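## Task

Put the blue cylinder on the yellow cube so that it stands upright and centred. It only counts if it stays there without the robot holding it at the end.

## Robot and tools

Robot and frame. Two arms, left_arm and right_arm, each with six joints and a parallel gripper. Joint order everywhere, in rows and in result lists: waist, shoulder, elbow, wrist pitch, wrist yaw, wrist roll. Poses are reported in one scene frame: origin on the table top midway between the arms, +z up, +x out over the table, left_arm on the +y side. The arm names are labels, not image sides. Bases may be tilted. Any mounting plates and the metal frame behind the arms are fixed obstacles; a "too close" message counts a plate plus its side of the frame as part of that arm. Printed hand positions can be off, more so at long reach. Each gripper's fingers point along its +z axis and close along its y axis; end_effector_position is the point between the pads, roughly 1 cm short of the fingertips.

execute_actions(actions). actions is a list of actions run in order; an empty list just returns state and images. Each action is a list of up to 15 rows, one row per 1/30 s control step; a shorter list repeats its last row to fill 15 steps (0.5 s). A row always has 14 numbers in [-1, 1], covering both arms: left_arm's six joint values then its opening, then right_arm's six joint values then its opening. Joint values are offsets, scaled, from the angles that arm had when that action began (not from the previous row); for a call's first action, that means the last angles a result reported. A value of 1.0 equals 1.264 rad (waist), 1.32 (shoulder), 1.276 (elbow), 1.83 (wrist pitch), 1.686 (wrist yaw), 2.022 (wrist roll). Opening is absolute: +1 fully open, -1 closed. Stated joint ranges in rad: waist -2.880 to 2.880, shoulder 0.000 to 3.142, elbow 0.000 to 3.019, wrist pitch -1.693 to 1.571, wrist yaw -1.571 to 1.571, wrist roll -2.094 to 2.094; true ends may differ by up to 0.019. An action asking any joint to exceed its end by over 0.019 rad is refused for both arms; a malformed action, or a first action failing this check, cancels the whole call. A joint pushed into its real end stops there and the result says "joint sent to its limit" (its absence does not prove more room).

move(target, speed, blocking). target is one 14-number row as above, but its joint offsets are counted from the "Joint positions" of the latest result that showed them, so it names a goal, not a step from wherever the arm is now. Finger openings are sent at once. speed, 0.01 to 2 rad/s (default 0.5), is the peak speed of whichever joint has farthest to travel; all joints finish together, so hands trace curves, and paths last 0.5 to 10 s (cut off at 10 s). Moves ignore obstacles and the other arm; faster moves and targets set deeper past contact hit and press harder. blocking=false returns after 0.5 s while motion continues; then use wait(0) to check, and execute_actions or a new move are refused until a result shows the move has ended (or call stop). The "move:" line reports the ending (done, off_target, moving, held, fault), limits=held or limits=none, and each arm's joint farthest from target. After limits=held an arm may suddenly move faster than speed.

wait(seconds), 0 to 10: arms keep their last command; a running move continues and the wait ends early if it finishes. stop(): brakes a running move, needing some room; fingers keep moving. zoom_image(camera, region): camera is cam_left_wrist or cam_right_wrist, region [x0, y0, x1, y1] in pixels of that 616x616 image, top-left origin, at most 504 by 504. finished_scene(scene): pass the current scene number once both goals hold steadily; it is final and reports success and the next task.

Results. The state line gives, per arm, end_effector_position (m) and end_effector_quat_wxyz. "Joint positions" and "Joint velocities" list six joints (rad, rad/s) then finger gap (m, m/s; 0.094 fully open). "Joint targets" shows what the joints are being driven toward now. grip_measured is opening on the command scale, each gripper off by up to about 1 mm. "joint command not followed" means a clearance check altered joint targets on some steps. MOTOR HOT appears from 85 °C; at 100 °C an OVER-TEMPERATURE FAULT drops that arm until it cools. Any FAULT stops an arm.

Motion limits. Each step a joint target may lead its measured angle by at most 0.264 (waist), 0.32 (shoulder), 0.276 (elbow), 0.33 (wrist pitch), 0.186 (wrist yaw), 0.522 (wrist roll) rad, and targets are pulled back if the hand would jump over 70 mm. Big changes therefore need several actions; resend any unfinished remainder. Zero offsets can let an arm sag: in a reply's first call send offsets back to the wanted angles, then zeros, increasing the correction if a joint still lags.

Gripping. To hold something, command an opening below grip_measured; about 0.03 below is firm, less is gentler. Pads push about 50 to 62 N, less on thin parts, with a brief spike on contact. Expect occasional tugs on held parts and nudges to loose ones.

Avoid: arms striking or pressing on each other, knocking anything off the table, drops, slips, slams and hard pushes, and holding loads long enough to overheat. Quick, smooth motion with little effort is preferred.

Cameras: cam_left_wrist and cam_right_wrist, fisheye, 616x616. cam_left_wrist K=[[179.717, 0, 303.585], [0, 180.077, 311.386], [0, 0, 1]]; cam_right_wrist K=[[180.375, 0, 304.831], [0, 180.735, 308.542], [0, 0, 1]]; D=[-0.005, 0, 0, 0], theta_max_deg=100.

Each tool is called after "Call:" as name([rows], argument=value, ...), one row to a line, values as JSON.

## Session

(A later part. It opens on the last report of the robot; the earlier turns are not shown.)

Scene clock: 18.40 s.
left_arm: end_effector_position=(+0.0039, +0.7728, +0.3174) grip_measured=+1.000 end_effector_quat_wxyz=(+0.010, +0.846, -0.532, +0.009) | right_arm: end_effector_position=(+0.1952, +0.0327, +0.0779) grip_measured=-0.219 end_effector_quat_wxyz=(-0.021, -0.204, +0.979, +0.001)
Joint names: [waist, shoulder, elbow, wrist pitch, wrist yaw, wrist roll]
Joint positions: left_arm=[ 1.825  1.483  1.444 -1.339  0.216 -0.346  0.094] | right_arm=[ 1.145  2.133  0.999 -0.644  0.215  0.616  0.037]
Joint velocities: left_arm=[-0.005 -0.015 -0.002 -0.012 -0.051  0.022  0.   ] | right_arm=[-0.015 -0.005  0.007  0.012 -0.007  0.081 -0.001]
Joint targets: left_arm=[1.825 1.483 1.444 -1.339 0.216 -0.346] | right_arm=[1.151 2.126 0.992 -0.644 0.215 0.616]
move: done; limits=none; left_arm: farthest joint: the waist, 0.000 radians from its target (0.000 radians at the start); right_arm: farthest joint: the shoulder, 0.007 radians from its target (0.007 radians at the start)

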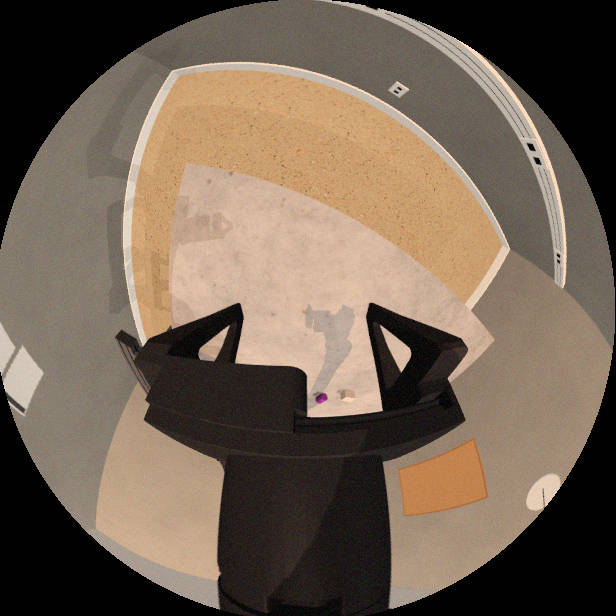

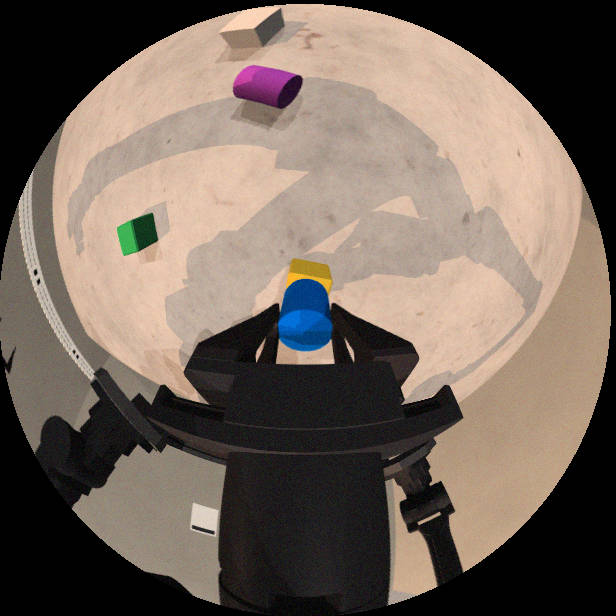

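Call:
move(target=[0,0,0,0,0,0,1, -0.004,0.025,0.005,0,0,0,-0.3], speed=0.1)

Call:
zoom_image(camera="cam_right_wrist", region=[240,220,380,360])

Scene clock: 19.53 s.
left_arm: end_effector_position=(+0.0039, +0.7728, +0.3174) grip_measured=+1.000 end_effector_quat_wxyz=(+0.010, +0.846, -0.532, +0.009) | right_arm: end_effector_position=(+0.1942, +0.0320, +0.0758) grip_measured=-0.219 end_effector_quat_wxyz=(-0.023, -0.205, +0.979, -0.001)
Joint names: [waist, shoulder, elbow, wrist pitch, wrist yaw, wrist roll]
Joint positions: left_arm=[ 1.825  1.483  1.444 -1.339  0.216 -0.346  0.094] | right_arm=[ 1.145  2.138  0.999 -0.644  0.215  0.616  0.037]
Joint velocities: left_arm=[-0.005  0.005  0.007 -0.017 -0.022  0.007  0.   ] | right_arm=[-0.005  0.005  0.002 -0.002 -0.022 -0.007  0.   ]
Joint targets: left_arm=[1.825 1.483 1.444 -1.339 0.216 -0.346] | right_arm=[1.140 2.166 1.005 -0.644 0.215 0.616]
move: off_target (right_arm); limits=none; left_arm: farthest joint: the waist, 0.000 radians from its target (0.000 radians at the start); right_arm: farthest joint: the shoulder, 0.028 radians from its target (0.033 radians at the start)

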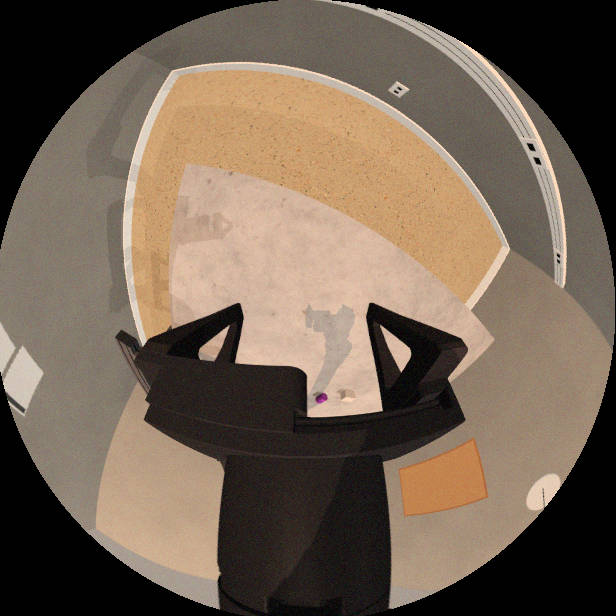

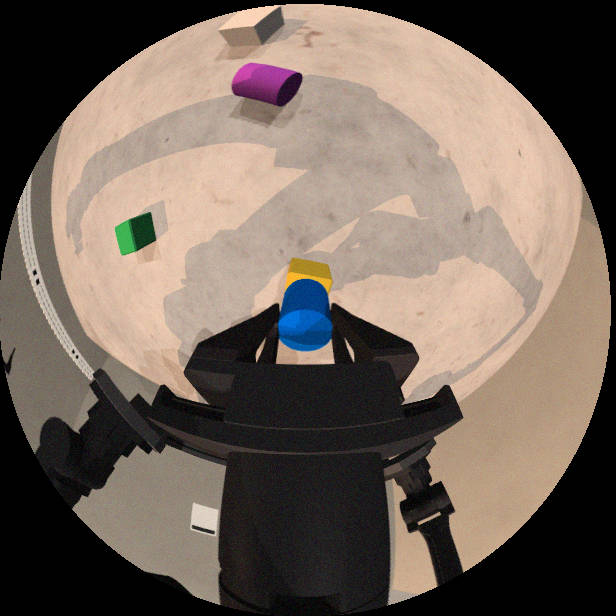

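Region (240, 220, 380, 360) of cam_right_wrist's 616x616 image, scaled by 3.600, with more detail than that image has.

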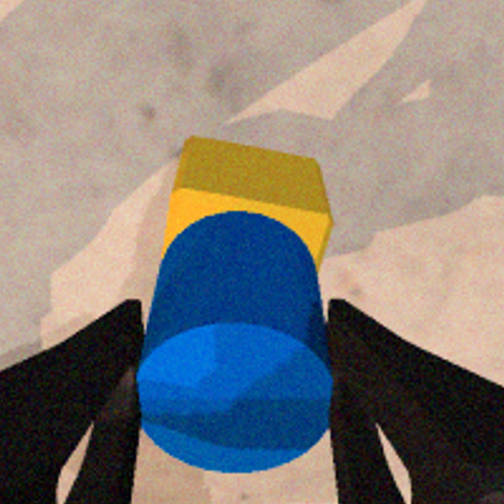

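Call:
execute_actions([
  [[0,0,0,0,0,0,1,0,0.01,0,0,0,0,0.35]],
  [[0,0,0,0,0,0,1,0,0,0,0,0,0,0.35]],
])

Call:
move(target=[0,0,0,0,0,0,1, 0,-0.14,0.016,-0.1,0,0,0.35], speed=0.6)

Call:
zoom_image(camera="cam_right_wrist", region=[250,230,360,340])

Scene clock: 21.00 s.
left_arm: end_effector_position=(+0.0039, +0.7728, +0.3174) grip_measured=+1.000 end_effector_quat_wxyz=(+0.010, +0.846, -0.532, +0.009) | right_arm: end_effector_position=(+0.1942, +0.0320, +0.0758) grip_measured=+0.348 end_effector_quat_wxyz=(-0.023, -0.205, +0.979, -0.001)
Joint names: [waist, shoulder, elbow, wrist pitch, wrist yaw, wrist roll]
Joint positions: left_arm=[ 1.825  1.483  1.444 -1.339  0.216 -0.346  0.094] | right_arm=[ 1.145  2.138  0.999 -0.644  0.215  0.616  0.063]
Joint velocities: left_arm=[-0.015  0.015 -0.007 -0.022 -0.081 -0.022  0.   ] | right_arm=[ 0.005  0.005  0.007 -0.007 -0.022  0.066 -0.001]
Joint targets: left_arm=[1.825 1.483 1.444 -1.339 0.216 -0.346] | right_arm=[1.145 2.138 0.999 -0.644 0.215 0.616]

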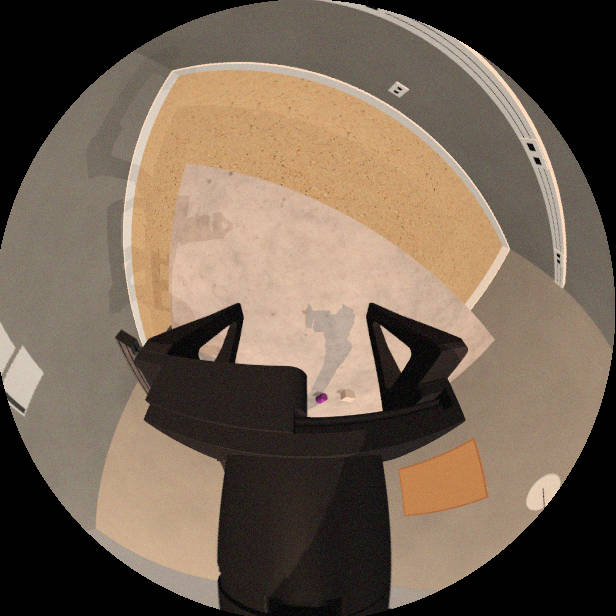

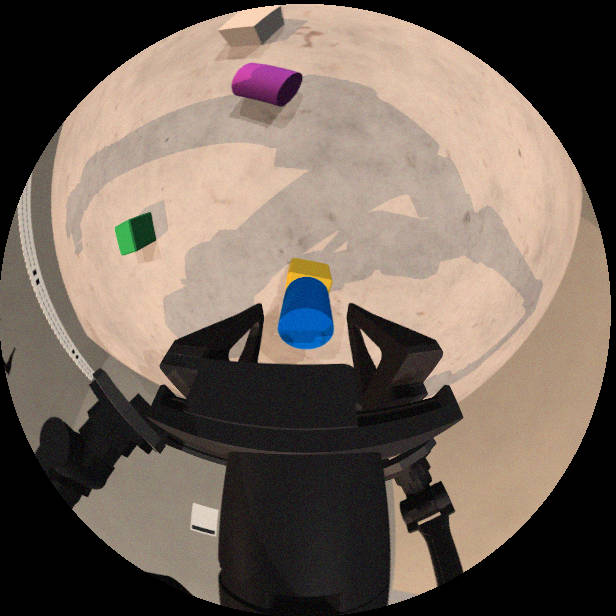

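Scene clock: 21.90 s.
left_arm: end_effector_position=(+0.0039, +0.7728, +0.3174) grip_measured=+1.000 end_effector_quat_wxyz=(+0.010, +0.846, -0.532, +0.009) | right_arm: end_effector_position=(+0.2091, +0.0170, +0.1574) grip_measured=+0.348 end_effector_quat_wxyz=(-0.014, -0.202, +0.979, +0.008)
Joint names: [waist, shoulder, elbow, wrist pitch, wrist yaw, wrist roll]
Joint positions: left_arm=[ 1.825  1.483  1.444 -1.339  0.216 -0.346  0.094] | right_arm=[ 1.145  1.938  0.999 -0.819  0.215  0.616  0.063]
Joint velocities: left_arm=[-0.005 -0.005  0.002  0.017  0.007 -0.154  0.   ] | right_arm=[-0.015 -0.005 -0.012 -0.007  0.022 -0.007  0.   ]
Joint targets: left_arm=[1.825 1.483 1.444 -1.339 0.216 -0.346] | right_arm=[1.145 1.953 1.019 -0.827 0.215 0.616]
move: off_target (right_arm); limits=none; left_arm: farthest joint: the waist, 0.000 radians from its target (0.000 radians at the start); right_arm: farthest joint: the elbow, 0.021 radians from its target (0.021 radians at the start)

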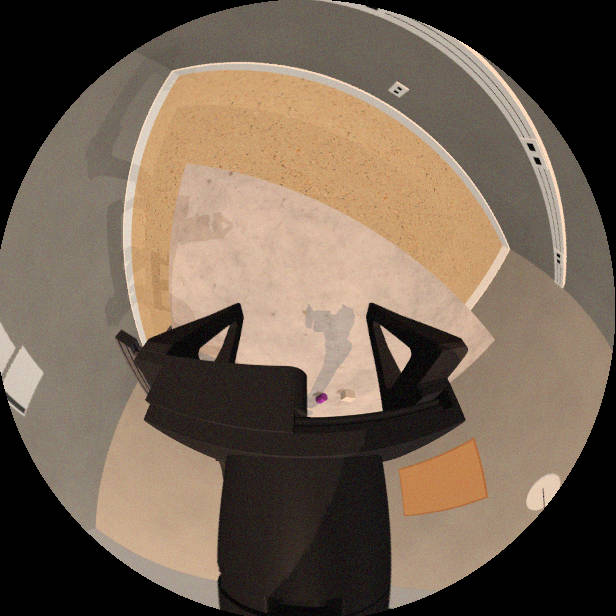

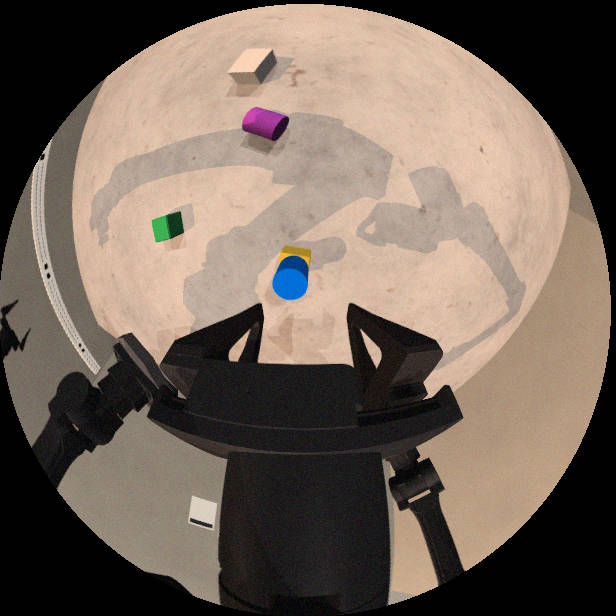

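Region (250, 230, 360, 340) of cam_right_wrist's 616x616 image, scaled by 4.582, with more detail than that image has.

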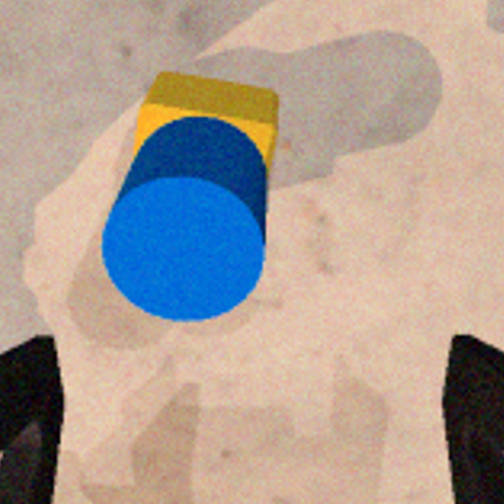

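Call:
finished_scene(scene=2)

The scene is finished: the task was done.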